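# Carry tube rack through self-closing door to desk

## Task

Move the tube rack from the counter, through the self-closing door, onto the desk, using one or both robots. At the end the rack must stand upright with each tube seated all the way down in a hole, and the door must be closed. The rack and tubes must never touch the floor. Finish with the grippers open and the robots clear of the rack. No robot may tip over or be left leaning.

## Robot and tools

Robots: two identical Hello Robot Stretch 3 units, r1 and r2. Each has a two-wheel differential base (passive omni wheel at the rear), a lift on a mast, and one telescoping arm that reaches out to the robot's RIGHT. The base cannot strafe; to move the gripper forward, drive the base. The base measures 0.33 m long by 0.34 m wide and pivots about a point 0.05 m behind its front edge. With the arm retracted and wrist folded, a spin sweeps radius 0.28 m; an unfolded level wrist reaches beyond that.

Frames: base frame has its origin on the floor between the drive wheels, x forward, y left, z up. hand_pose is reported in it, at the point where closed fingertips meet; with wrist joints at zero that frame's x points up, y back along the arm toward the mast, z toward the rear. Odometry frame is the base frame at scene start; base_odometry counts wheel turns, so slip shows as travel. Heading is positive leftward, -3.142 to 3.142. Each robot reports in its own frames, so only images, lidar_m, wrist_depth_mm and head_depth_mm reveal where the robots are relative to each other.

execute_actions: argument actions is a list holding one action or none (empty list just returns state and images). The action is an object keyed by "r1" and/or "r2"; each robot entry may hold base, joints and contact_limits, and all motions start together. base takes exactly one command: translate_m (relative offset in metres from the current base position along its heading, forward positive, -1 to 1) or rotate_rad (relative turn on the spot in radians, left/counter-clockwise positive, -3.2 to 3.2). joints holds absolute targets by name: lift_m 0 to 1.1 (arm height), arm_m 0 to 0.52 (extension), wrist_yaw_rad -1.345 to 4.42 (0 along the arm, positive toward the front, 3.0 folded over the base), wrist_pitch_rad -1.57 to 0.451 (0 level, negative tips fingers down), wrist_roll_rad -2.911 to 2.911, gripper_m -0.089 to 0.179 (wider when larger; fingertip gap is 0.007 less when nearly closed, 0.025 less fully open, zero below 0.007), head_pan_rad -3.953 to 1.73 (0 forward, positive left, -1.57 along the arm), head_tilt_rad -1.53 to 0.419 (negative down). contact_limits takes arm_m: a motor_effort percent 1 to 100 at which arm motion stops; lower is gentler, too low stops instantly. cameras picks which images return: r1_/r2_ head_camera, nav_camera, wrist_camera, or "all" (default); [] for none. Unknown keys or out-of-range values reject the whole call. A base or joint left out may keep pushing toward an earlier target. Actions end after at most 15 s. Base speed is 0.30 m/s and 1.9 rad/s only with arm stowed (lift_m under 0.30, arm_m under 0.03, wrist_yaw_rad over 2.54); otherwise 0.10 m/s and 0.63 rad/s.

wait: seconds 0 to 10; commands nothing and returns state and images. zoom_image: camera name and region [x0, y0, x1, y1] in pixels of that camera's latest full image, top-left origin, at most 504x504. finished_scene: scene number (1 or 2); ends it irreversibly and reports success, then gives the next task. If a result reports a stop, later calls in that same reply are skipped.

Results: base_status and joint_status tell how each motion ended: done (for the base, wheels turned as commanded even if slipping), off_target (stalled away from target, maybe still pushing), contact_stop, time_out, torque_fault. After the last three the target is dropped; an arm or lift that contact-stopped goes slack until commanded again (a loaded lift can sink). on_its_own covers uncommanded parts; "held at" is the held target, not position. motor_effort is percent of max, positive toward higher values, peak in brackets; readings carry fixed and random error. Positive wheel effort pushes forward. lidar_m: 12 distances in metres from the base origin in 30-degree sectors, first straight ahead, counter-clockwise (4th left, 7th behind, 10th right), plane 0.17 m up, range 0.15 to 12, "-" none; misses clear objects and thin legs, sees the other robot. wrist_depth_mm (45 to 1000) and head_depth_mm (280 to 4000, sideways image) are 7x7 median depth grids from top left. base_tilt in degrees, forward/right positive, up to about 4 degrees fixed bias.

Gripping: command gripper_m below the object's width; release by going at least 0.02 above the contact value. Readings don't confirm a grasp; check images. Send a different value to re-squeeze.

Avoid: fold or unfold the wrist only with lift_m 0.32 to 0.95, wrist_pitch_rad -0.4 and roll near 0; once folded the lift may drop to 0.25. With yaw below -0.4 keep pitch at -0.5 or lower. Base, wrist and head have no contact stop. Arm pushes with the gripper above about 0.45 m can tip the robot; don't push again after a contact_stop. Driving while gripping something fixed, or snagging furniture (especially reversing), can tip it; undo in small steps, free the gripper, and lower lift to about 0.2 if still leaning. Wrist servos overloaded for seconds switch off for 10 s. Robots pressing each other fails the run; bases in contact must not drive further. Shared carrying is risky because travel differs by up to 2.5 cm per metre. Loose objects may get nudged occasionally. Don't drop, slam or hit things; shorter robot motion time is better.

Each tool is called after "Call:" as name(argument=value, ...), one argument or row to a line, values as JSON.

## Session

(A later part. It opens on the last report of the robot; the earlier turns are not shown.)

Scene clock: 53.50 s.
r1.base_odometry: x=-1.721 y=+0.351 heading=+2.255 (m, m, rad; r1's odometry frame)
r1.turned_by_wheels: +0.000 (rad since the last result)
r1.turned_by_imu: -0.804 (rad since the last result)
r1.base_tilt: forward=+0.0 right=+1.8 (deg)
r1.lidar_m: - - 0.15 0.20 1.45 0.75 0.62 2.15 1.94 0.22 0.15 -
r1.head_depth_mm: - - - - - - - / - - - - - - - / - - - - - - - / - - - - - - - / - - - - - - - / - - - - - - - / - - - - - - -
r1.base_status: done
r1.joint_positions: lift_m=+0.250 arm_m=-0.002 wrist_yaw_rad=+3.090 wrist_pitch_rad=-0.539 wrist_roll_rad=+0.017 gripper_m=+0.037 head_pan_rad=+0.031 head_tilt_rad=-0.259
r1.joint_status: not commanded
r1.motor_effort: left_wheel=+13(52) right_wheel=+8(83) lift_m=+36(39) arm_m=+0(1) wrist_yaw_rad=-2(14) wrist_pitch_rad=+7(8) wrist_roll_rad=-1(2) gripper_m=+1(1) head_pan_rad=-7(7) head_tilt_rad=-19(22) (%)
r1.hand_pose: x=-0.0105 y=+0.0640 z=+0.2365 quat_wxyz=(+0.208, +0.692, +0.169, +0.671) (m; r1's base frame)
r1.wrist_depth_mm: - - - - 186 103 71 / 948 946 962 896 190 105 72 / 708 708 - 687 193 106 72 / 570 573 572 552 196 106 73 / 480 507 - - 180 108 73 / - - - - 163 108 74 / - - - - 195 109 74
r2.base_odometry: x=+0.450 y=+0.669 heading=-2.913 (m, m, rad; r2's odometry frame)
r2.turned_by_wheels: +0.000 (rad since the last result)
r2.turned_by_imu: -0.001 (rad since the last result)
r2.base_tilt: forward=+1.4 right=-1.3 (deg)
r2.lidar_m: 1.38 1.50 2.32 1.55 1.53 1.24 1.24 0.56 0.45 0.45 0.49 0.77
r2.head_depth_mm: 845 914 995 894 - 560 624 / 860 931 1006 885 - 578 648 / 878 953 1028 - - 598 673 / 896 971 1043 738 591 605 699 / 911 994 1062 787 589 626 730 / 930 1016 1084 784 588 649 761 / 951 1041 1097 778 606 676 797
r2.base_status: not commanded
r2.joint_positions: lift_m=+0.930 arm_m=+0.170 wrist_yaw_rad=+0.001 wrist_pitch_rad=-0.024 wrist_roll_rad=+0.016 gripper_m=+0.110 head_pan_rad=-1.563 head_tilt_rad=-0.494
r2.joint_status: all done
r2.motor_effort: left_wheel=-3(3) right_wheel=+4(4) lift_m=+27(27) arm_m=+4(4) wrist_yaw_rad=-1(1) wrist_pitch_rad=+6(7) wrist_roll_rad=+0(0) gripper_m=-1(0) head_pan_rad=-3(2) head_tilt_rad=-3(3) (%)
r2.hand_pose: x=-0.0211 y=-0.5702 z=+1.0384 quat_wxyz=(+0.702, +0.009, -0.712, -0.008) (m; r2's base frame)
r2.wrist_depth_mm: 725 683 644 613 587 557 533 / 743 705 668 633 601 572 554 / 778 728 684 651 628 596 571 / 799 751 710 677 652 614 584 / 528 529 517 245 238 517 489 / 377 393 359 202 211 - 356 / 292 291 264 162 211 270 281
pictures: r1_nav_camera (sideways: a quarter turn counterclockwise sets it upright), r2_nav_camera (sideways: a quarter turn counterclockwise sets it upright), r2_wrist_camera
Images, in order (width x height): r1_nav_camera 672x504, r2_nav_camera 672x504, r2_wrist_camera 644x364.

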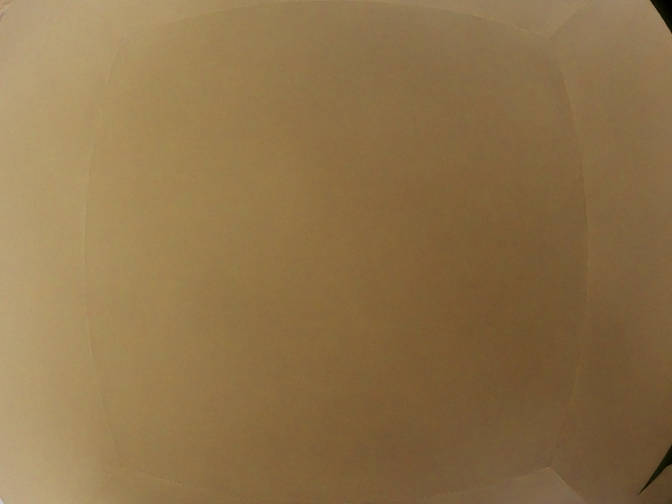

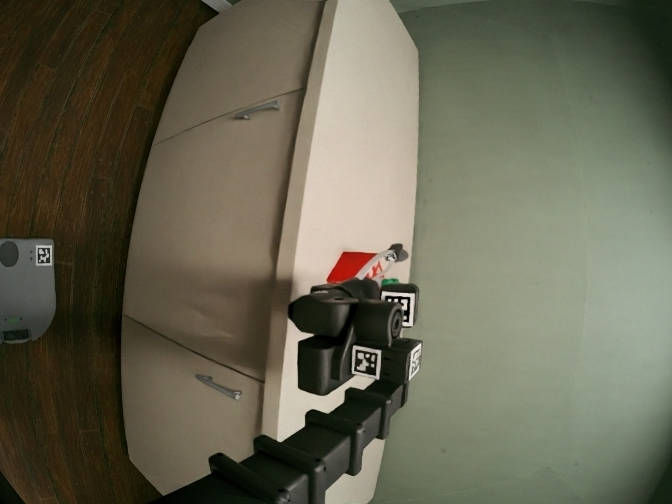

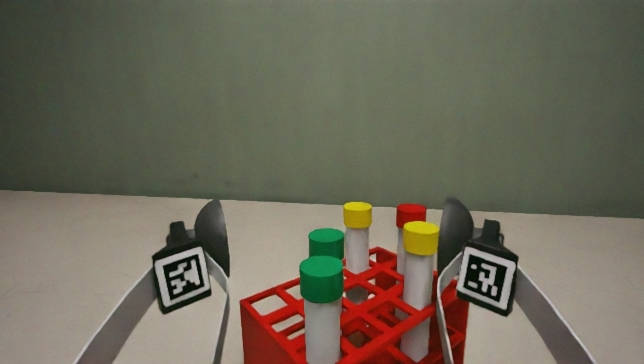

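Call:
execute_actions(
  actions=[
    {"r2":{"joints":{"gripper_m":0.179,"arm_m":0.03,"lift_m":0.95}}},
  ],
  cameras=[],
)

Call:
execute_actions(
  actions=[
    {"r2":{"base":{"translate_m":-0.27},"joints":{"wrist_yaw_rad":0.8,"lift_m":0.9,"arm_m":0.1}}},
  ],
  cameras=["r2_wrist_camera","r2_head_camera"],
)

Scene clock: 56.87 s.
r1.base_odometry: x=-1.721 y=+0.351 heading=+2.255 (m, m, rad; r1's odometry frame)
r1.turned_by_wheels: +0.000 (rad since the last result)
r1.turned_by_imu: +0.000 (rad since the last result)
r1.base_tilt: forward=+0.1 right=+1.9 (deg)
r1.lidar_m: - - 0.15 0.20 1.44 0.75 0.62 2.16 1.94 0.22 0.15 -
r1.head_depth_mm: - - - - - - - / - - - - - - - / - - - - - - - / - - - - - - - / - - - - - - - / - - - - - - - / - - - - - - -
r1.base_status: not commanded
r1.joint_positions: lift_m=+0.250 arm_m=-0.002 wrist_yaw_rad=+3.090 wrist_pitch_rad=-0.539 wrist_roll_rad=+0.017 gripper_m=+0.037 head_pan_rad=+0.031 head_tilt_rad=-0.259
r1.joint_status: not commanded
r1.motor_effort: left_wheel=+14(14) right_wheel=+8(8) lift_m=+37(36) arm_m=+0(0) wrist_yaw_rad=-1(1) wrist_pitch_rad=+7(7) wrist_roll_rad=-2(1) gripper_m=+0(1) head_pan_rad=-6(6) head_tilt_rad=-19(19) (%)
r1.hand_pose: x=-0.0105 y=+0.0640 z=+0.2365 quat_wxyz=(+0.208, +0.692, +0.169, +0.671) (m; r1's base frame)
r1.wrist_depth_mm: - - - - 187 103 71 / 941 939 932 923 190 104 72 / 705 714 - 684 193 106 72 / 574 574 577 557 196 107 73 / 478 512 - - 179 108 73 / - - - - 163 109 74 / - - - - 195 109 74
r2.base_odometry: x=+0.450 y=+0.669 heading=-2.913 (m, m, rad; r2's odometry frame)
r2.turned_by_wheels: +0.000 (rad since the last result)
r2.turned_by_imu: +0.000 (rad since the last result)
r2.base_tilt: forward=+1.4 right=-1.3 (deg)
r2.lidar_m: 1.37 1.50 2.32 1.55 1.53 1.25 1.24 0.56 0.45 0.45 0.49 0.78
r2.head_depth_mm: 844 914 997 823 621 - - / 860 932 1007 730 586 - - / 875 952 1027 649 - - - / 896 970 1042 790 601 614 702 / 914 993 1061 829 589 626 730 / 928 1017 1089 785 587 652 764 / 951 1041 1099 782 607 675 799
r2.base_status: not commanded
r2.joint_positions: lift_m=+0.950 arm_m=+0.030 wrist_yaw_rad=+0.001 wrist_pitch_rad=-0.024 wrist_roll_rad=+0.016 gripper_m=+0.179 head_pan_rad=-1.563 head_tilt_rad=-0.494
r2.joint_status: all done
r2.motor_effort: left_wheel=-3(3) right_wheel=+4(4) lift_m=+26(27) arm_m=-4(3) wrist_yaw_rad=-1(1) wrist_pitch_rad=+6(7) wrist_roll_rad=+1(0) gripper_m=+0(99) head_pan_rad=-2(3) head_tilt_rad=-3(3) (%)
r2.hand_pose: x=-0.0213 y=-0.4309 z=+1.0585 quat_wxyz=(+0.702, +0.009, -0.712, -0.008) (m; r2's base frame)
r2.wrist_depth_mm: 843 822 790 747 710 677 646 / 905 860 806 770 721 698 669 / 913 893 827 797 752 723 697 / 944 893 850 813 766 744 715 / 591 607 571 366 482 554 584 / 445 388 407 326 376 400 - / 309 320 317 312 314 315 298
pictures: none
No camera images: the call's "cameras" was empty. Leave "cameras" out to get every camera's image.

Scene clock: 60.87 s.
r1.base_odometry: x=-1.721 y=+0.351 heading=+2.255 (m, m, rad; r1's odometry frame)
r1.turned_by_wheels: +0.000 (rad since the last result)
r1.turned_by_imu: +0.000 (rad since the last result)
r1.base_tilt: forward=+0.2 right=+2.0 (deg)
r1.lidar_m: - - 0.15 0.20 1.45 0.75 0.62 2.16 1.94 0.22 0.15 -
r1.head_depth_mm: - - - - - - - / - - - - - - - / - - - - - - - / - - - - - - - / - - - - - - - / - - - - - - - / - - - - - - -
r1.base_status: not commanded
r1.joint_positions: lift_m=+0.250 arm_m=-0.002 wrist_yaw_rad=+3.090 wrist_pitch_rad=-0.539 wrist_roll_rad=+0.017 gripper_m=+0.037 head_pan_rad=+0.031 head_tilt_rad=-0.259
r1.joint_status: not commanded
r1.motor_effort: left_wheel=+13(12) right_wheel=+8(8) lift_m=+36(36) arm_m=+0(0) wrist_yaw_rad=-1(1) wrist_pitch_rad=+7(7) wrist_roll_rad=-1(1) gripper_m=+0(1) head_pan_rad=-7(6) head_tilt_rad=-19(19) (%)
r1.hand_pose: x=-0.0105 y=+0.0640 z=+0.2365 quat_wxyz=(+0.208, +0.692, +0.169, +0.671) (m; r1's base frame)
r1.wrist_depth_mm: - - - - 186 104 71 / 923 946 958 899 189 104 72 / 713 718 - 690 194 106 72 / 566 569 575 555 196 107 73 / 481 508 - - 179 107 73 / - - - - 163 108 74 / - - - - 194 109 74
r2.base_odometry: x=+0.713 y=+0.730 heading=-2.914 (m, m, rad; r2's odometry frame)
r2.turned_by_wheels: +0.000 (rad since the last result)
r2.turned_by_imu: -0.001 (rad since the last result)
r2.base_tilt: forward=+1.4 right=-1.2 (deg)
r2.lidar_m: 1.64 1.80 2.76 1.43 1.21 0.98 0.97 0.51 0.41 0.41 0.45 0.70
r2.head_depth_mm: 809 881 956 803 645 - 565 / 828 897 980 799 642 - 590 / 843 915 992 796 618 - 633 / 857 935 1015 792 614 - 632 / 874 956 1035 827 - - 657 / 895 980 1046 681 588 595 683 / 915 999 1069 664 586 612 716
r2.base_status: done
r2.joint_positions: lift_m=+0.900 arm_m=+0.100 wrist_yaw_rad=+0.798 wrist_pitch_rad=-0.023 wrist_roll_rad=+0.016 gripper_m=+0.179 head_pan_rad=-1.563 head_tilt_rad=-0.494
r2.joint_status: all done
r2.motor_effort: left_wheel=-3(7) right_wheel=+4(5) lift_m=+21(23) arm_m=+4(6) wrist_yaw_rad=+2(3) wrist_pitch_rad=+6(6) wrist_roll_rad=+0(0) gripper_m=+1(0) head_pan_rad=-2(2) head_tilt_rad=-3(3) (%)
r2.hand_pose: x=+0.1616 y=-0.4231 z=+1.0088 quat_wxyz=(+0.650, +0.285, -0.653, +0.265) (m; r2's base frame)
r2.wrist_depth_mm: - - - - 869 680 556 / - - - - 891 689 575 / - - - - 896 707 586 / - - 728 711 317 663 568 / - - 439 431 361 365 450 / - - 353 311 309 307 - / - - 471 243 242 240 230
pictures: r2_head_camera (sideways: a quarter turn clockwise sets it upright), r2_wrist_camera
Images, in order (width x height): r2_head_camera 896x504, r2_wrist_camera 644x364.

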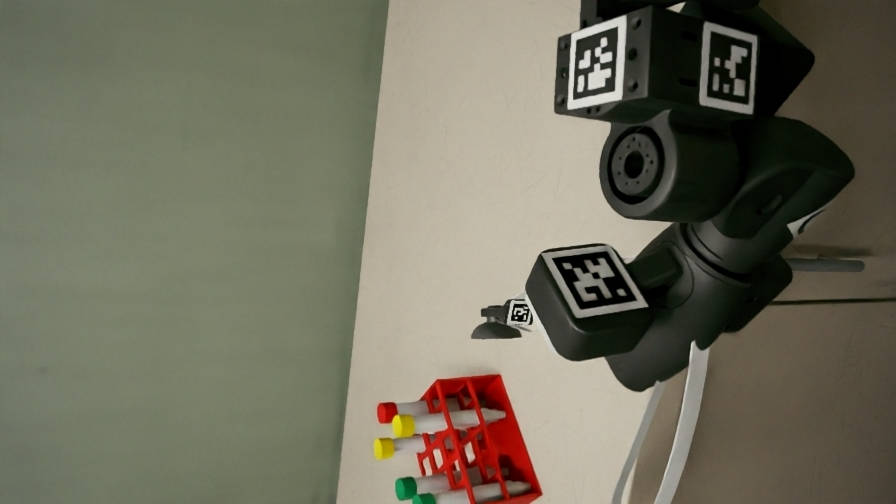

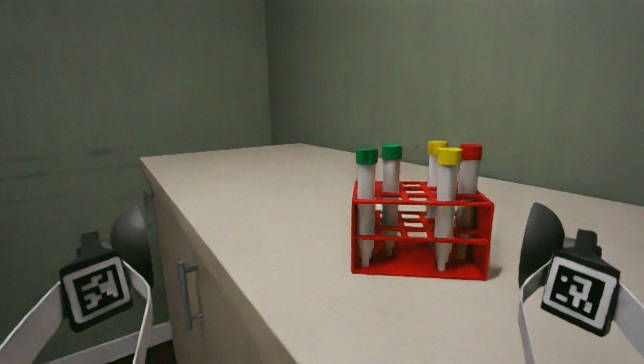

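Call:
execute_actions(
  actions=[
    {"r2":{"base":{"translate_m":-0.06},"joints":{"arm_m":0.16,"lift_m":0.87}}},
  ],
  cameras=["r2_wrist_camera"],
)

Call:
execute_actions(
  actions=[
    {"r2":{"base":{"translate_m":0.1},"joints":{"arm_m":0.258}}},
  ],
  cameras=["r2_wrist_camera"],
)

Scene clock: 63.17 s.
r1.base_odometry: x=-1.721 y=+0.351 heading=+2.255 (m, m, rad; r1's odometry frame)
r1.turned_by_wheels: +0.000 (rad since the last result)
r1.turned_by_imu: +0.000 (rad since the last result)
r1.base_tilt: forward=+0.2 right=+2.0 (deg)
r1.lidar_m: - - 0.15 0.20 1.45 0.75 0.62 2.16 1.93 0.22 0.15 -
r1.head_depth_mm: - - - - - - - / - - - - - - - / - - - - - - - / - - - - - - - / - - - - - - - / - - - - - - - / - - - - - - -
r1.base_status: not commanded
r1.joint_positions: lift_m=+0.250 arm_m=-0.002 wrist_yaw_rad=+3.090 wrist_pitch_rad=-0.539 wrist_roll_rad=+0.017 gripper_m=+0.037 head_pan_rad=+0.031 head_tilt_rad=-0.259
r1.joint_status: not commanded
r1.motor_effort: left_wheel=+13(13) right_wheel=+8(8) lift_m=+36(36) arm_m=+0(1) wrist_yaw_rad=-1(2) wrist_pitch_rad=+7(7) wrist_roll_rad=-1(1) gripper_m=+0(0) head_pan_rad=-6(7) head_tilt_rad=-19(18) (%)
r1.hand_pose: x=-0.0105 y=+0.0640 z=+0.2365 quat_wxyz=(+0.208, +0.692, +0.169, +0.671) (m; r1's base frame)
r1.wrist_depth_mm: - - - - 187 103 71 / 950 954 935 914 190 105 72 / 713 714 - 687 193 106 72 / 573 580 571 556 196 107 73 / 476 512 - - 179 108 73 / - - - - 163 109 74 / - - - - 194 109 74
r2.base_odometry: x=+0.771 y=+0.744 heading=-2.914 (m, m, rad; r2's odometry frame)
r2.turned_by_wheels: +0.000 (rad since the last result)
r2.turned_by_imu: -0.001 (rad since the last result)
r2.base_tilt: forward=+1.4 right=-1.3 (deg)
r2.lidar_m: 1.70 1.86 2.76 1.41 1.15 0.92 0.91 0.49 0.40 0.40 0.44 0.68
r2.head_depth_mm: 802 872 951 803 646 467 552 / 819 889 972 800 - 485 564 / 837 905 989 795 641 - 587 / 852 930 1002 791 592 554 611 / 868 950 1029 828 634 555 631 / 888 970 1037 785 588 572 665 / 902 993 1064 674 607 589 697
r2.base_status: done
r2.joint_positions: lift_m=+0.870 arm_m=+0.160 wrist_yaw_rad=+0.799 wrist_pitch_rad=-0.023 wrist_roll_rad=+0.016 gripper_m=+0.179 head_pan_rad=-1.563 head_tilt_rad=-0.494
r2.joint_status: all done
r2.motor_effort: left_wheel=-3(6) right_wheel=+5(4) lift_m=+21(21) arm_m=+4(3) wrist_yaw_rad=+1(2) wrist_pitch_rad=+6(6) wrist_roll_rad=+0(0) gripper_m=+0(0) head_pan_rad=-2(1) head_tilt_rad=-3(3) (%)
r2.hand_pose: x=+0.1618 y=-0.4830 z=+0.9788 quat_wxyz=(+0.650, +0.285, -0.653, +0.265) (m; r2's base frame)
r2.wrist_depth_mm: - - - - 784 614 510 / - - - - 812 633 519 / - - - 950 794 637 527 / - 703 589 320 506 560 512 / - 396 359 325 350 348 372 / - 275 257 254 252 251 - / - - 202 199 197 196 188
pictures: r2_wrist_camera
Images, in order (width x height): r2_wrist_camera 644x364.

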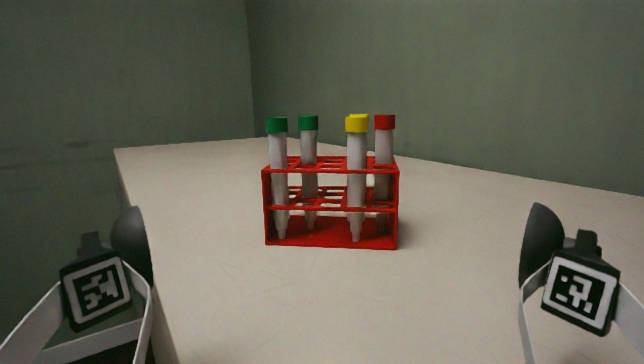

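Scene clock: 65.70 s.
r1.base_odometry: x=-1.721 y=+0.351 heading=+2.255 (m, m, rad; r1's odometry frame)
r1.turned_by_wheels: +0.000 (rad since the last result)
r1.turned_by_imu: +0.000 (rad since the last result)
r1.base_tilt: forward=+0.1 right=+1.9 (deg)
r1.lidar_m: - - 0.15 0.20 1.44 0.75 0.62 2.16 1.94 0.22 0.15 -
r1.head_depth_mm: - - - - - - - / - - - - - - - / - - - - - - - / - - - - - - - / - - - - - - - / - - - - - - - / - - - - - - -
r1.base_status: not commanded
r1.joint_positions: lift_m=+0.250 arm_m=-0.002 wrist_yaw_rad=+3.090 wrist_pitch_rad=-0.539 wrist_roll_rad=+0.017 gripper_m=+0.037 head_pan_rad=+0.031 head_tilt_rad=-0.259
r1.joint_status: not commanded
r1.motor_effort: left_wheel=+13(14) right_wheel=+8(8) lift_m=+35(36) arm_m=+0(0) wrist_yaw_rad=-2(2) wrist_pitch_rad=+7(7) wrist_roll_rad=-1(2) gripper_m=+0(1) head_pan_rad=-6(6) head_tilt_rad=-19(18) (%)
r1.hand_pose: x=-0.0105 y=+0.0640 z=+0.2365 quat_wxyz=(+0.208, +0.692, +0.169, +0.671) (m; r1's base frame)
r1.wrist_depth_mm: - - - - 186 104 71 / 941 944 966 886 189 105 72 / 714 720 - 694 192 105 72 / 568 573 580 568 196 107 73 / 477 507 - - 179 108 73 / - - - - 163 108 74 / - - - - 195 109 74
r2.base_odometry: x=+0.674 y=+0.721 heading=-2.914 (m, m, rad; r2's odometry frame)
r2.turned_by_wheels: +0.000 (rad since the last result)
r2.turned_by_imu: -0.001 (rad since the last result)
r2.base_tilt: forward=+1.4 right=-1.3 (deg)
r2.lidar_m: 1.60 1.75 2.71 1.45 1.27 1.02 1.01 0.51 0.42 0.41 0.46 0.71
r2.head_depth_mm: 816 886 960 845 - 490 572 / 830 899 985 886 556 505 590 / 849 921 995 835 - 518 614 / 863 944 1018 855 534 517 634 / 882 964 1036 788 568 570 665 / 900 982 1052 666 567 592 696 / 920 1005 1078 642 585 614 728
r2.base_status: done
r2.joint_positions: lift_m=+0.870 arm_m=+0.258 wrist_yaw_rad=+0.799 wrist_pitch_rad=-0.023 wrist_roll_rad=+0.016 gripper_m=+0.179 head_pan_rad=-1.563 head_tilt_rad=-0.494
r2.joint_status: all done
r2.motor_effort: left_wheel=-3(4) right_wheel=+4(11) lift_m=+21(21) arm_m=+4(5) wrist_yaw_rad=+1(0) wrist_pitch_rad=+6(6) wrist_roll_rad=+0(0) gripper_m=+0(0) head_pan_rad=-2(2) head_tilt_rad=-3(3) (%)
r2.hand_pose: x=+0.1618 y=-0.5809 z=+0.9788 quat_wxyz=(+0.650, +0.285, -0.653, +0.265) (m; r2's base frame)
r2.wrist_depth_mm: - - - 940 687 539 443 / - - - 988 713 552 444 / - - - 939 645 561 459 / - 607 471 228 192 534 454 / - 377 189 208 194 346 367 / - 246 198 202 191 250 - / 199 202 195 194 186 196 187
pictures: r2_wrist_camera
Images, in order (width x height): r2_wrist_camera 644x364.

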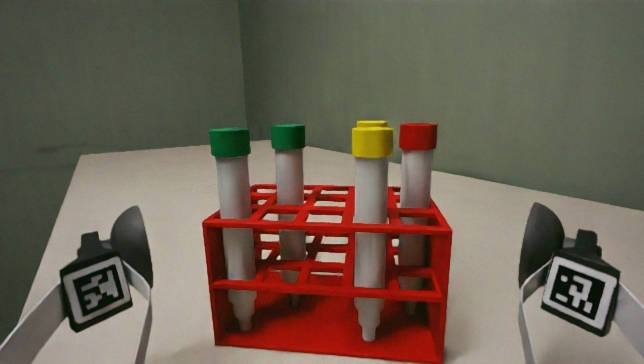

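Call:
execute_actions(
  actions=[
    {"r2":{"base":{"translate_m":0.02},"joints":{"arm_m":0.278}}},
  ],
  cameras=["r2_wrist_camera"],
)

Call:
execute_actions(
  actions=[
    {"r2":{"joints":{"gripper_m":0.11}}},
  ],
  cameras=["r2_wrist_camera"],
)

Scene clock: 69.53 s.
r1.base_odometry: x=-1.721 y=+0.351 heading=+2.255 (m, m, rad; r1's odometry frame)
r1.turned_by_wheels: +0.000 (rad since the last result)
r1.turned_by_imu: +0.000 (rad since the last result)
r1.base_tilt: forward=+0.1 right=+1.8 (deg)
r1.lidar_m: - - 0.15 0.20 1.45 0.75 0.62 2.16 1.94 0.22 0.15 -
r1.head_depth_mm: - - - - - - - / - - - - - - - / - - - - - - - / - - - - - - - / - - - - - - - / - - - - - - - / - - - - - - -
r1.base_status: not commanded
r1.joint_positions: lift_m=+0.250 arm_m=-0.002 wrist_yaw_rad=+3.090 wrist_pitch_rad=-0.539 wrist_roll_rad=+0.017 gripper_m=+0.037 head_pan_rad=+0.031 head_tilt_rad=-0.259
r1.joint_status: not commanded
r1.motor_effort: left_wheel=+13(13) right_wheel=+8(8) lift_m=+36(36) arm_m=+0(0) wrist_yaw_rad=-1(1) wrist_pitch_rad=+7(7) wrist_roll_rad=-1(1) gripper_m=+0(1) head_pan_rad=-6(6) head_tilt_rad=-18(18) (%)
r1.hand_pose: x=-0.0105 y=+0.0640 z=+0.2365 quat_wxyz=(+0.208, +0.692, +0.169, +0.671) (m; r1's base frame)
r1.wrist_depth_mm: - - - - 186 103 71 / 943 946 958 896 190 105 72 / 707 712 - 692 194 106 72 / 569 572 572 554 196 107 73 / 476 513 - - 179 108 73 / - - - - 163 109 74 / - - - - 194 109 74
r2.base_odometry: x=+0.655 y=+0.717 heading=-2.914 (m, m, rad; r2's odometry frame)
r2.turned_by_wheels: +0.000 (rad since the last result)
r2.turned_by_imu: -0.001 (rad since the last result)
r2.base_tilt: forward=+1.4 right=-1.3 (deg)
r2.lidar_m: 1.58 1.73 2.66 1.46 1.29 1.04 1.03 0.52 0.42 0.42 0.46 0.72
r2.head_depth_mm: 818 887 965 847 - 505 576 / 833 905 987 887 556 503 595 / 849 921 994 881 536 518 613 / 867 943 1020 872 552 554 646 / 883 959 1038 698 568 576 670 / 902 986 1052 646 586 596 700 / 921 1009 1082 799 585 620 732
r2.base_status: done
r2.joint_positions: lift_m=+0.870 arm_m=+0.278 wrist_yaw_rad=+0.799 wrist_pitch_rad=-0.023 wrist_roll_rad=+0.016 gripper_m=+0.179 head_pan_rad=-1.563 head_tilt_rad=-0.494
r2.joint_status: all done
r2.motor_effort: left_wheel=-3(3) right_wheel=+4(10) lift_m=+21(21) arm_m=+4(4) wrist_yaw_rad=+0(1) wrist_pitch_rad=+6(6) wrist_roll_rad=+1(1) gripper_m=+1(0) head_pan_rad=-3(3) head_tilt_rad=-3(3) (%)
r2.hand_pose: x=+0.1618 y=-0.6009 z=+0.9788 quat_wxyz=(+0.650, +0.285, -0.653, +0.265) (m; r2's base frame)
r2.wrist_depth_mm: - - - 928 650 521 434 / - - - 953 682 530 436 / - - - 924 183 550 446 / - 604 171 458 161 520 451 / 438 379 156 169 155 346 370 / 277 246 162 182 168 236 - / 194 202 170 179 153 195 187
pictures: r2_wrist_camera
Images, in order (width x height): r2_wrist_camera 644x364.

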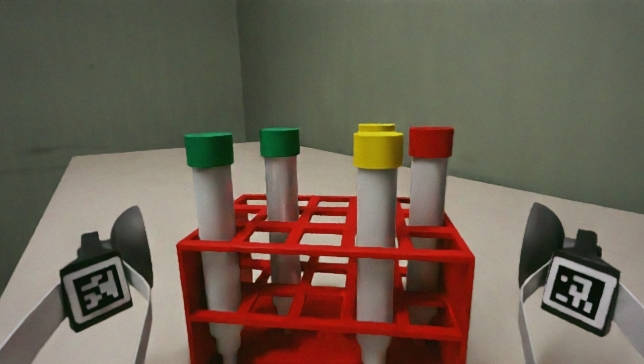

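Scene clock: 70.70 s.
r1.base_odometry: x=-1.721 y=+0.351 heading=+2.255 (m, m, rad; r1's odometry frame)
r1.turned_by_wheels: +0.000 (rad since the last result)
r1.turned_by_imu: +0.000 (rad since the last result)
r1.base_tilt: forward=-0.1 right=+1.9 (deg)
r1.lidar_m: - - 0.15 0.20 1.45 0.75 0.62 2.16 1.94 0.22 0.15 -
r1.head_depth_mm: - - - - - - - / - - - - - - - / - - - - - - - / - - - - - - - / - - - - - - - / - - - - - - - / - - - - - - -
r1.base_status: not commanded
r1.joint_positions: lift_m=+0.250 arm_m=-0.002 wrist_yaw_rad=+3.090 wrist_pitch_rad=-0.539 wrist_roll_rad=+0.017 gripper_m=+0.037 head_pan_rad=+0.031 head_tilt_rad=-0.259
r1.joint_status: not commanded
r1.motor_effort: left_wheel=+13(13) right_wheel=+8(8) lift_m=+38(36) arm_m=+0(0) wrist_yaw_rad=-2(2) wrist_pitch_rad=+7(7) wrist_roll_rad=-2(2) gripper_m=-1(0) head_pan_rad=-6(6) head_tilt_rad=-19(19) (%)
r1.hand_pose: x=-0.0105 y=+0.0640 z=+0.2365 quat_wxyz=(+0.208, +0.692, +0.169, +0.671) (m; r1's base frame)
r1.wrist_depth_mm: - - - - 186 103 71 / 943 960 964 891 189 105 72 / 700 718 - 694 193 106 72 / 571 566 573 557 196 106 73 / 477 512 - - 178 108 73 / - - - - 162 108 74 / - - - - 195 109 74
r2.base_odometry: x=+0.655 y=+0.717 heading=-2.914 (m, m, rad; r2's odometry frame)
r2.turned_by_wheels: +0.000 (rad since the last result)
r2.turned_by_imu: +0.000 (rad since the last result)
r2.base_tilt: forward=+1.4 right=-1.3 (deg)
r2.lidar_m: 1.58 1.73 2.67 1.46 1.29 1.04 1.03 0.52 0.42 0.42 0.46 0.71
r2.head_depth_mm: 816 888 966 846 - 504 576 / 834 905 984 887 556 504 595 / 847 924 995 880 536 519 613 / 866 941 1020 873 551 555 647 / 883 963 1033 689 569 574 670 / 903 985 1056 660 586 596 700 / 921 1008 1079 799 585 620 733
r2.base_status: not commanded
r2.joint_positions: lift_m=+0.870 arm_m=+0.278 wrist_yaw_rad=+0.800 wrist_pitch_rad=-0.023 wrist_roll_rad=+0.016 gripper_m=+0.111 head_pan_rad=-1.563 head_tilt_rad=-0.494
r2.joint_status: all done
r2.motor_effort: left_wheel=-3(3) right_wheel=+4(4) lift_m=+21(21) arm_m=+4(4) wrist_yaw_rad=+1(1) wrist_pitch_rad=+6(6) wrist_roll_rad=+0(0) gripper_m=-15(99) head_pan_rad=-3(4) head_tilt_rad=-3(3) (%)
r2.hand_pose: x=+0.1619 y=-0.6008 z=+0.9788 quat_wxyz=(+0.650, +0.285, -0.653, +0.265) (m; r2's base frame)
r2.wrist_depth_mm: - - - 926 671 519 430 / - - - 963 691 530 439 / - - - 932 184 552 444 / - 603 472 515 159 528 451 / 404 396 157 170 144 373 341 / 277 - 162 188 168 152 248 / 209 201 173 179 156 188 195
pictures: r2_wrist_camera
Images, in order (width x height): r2_wrist_camera 644x364.

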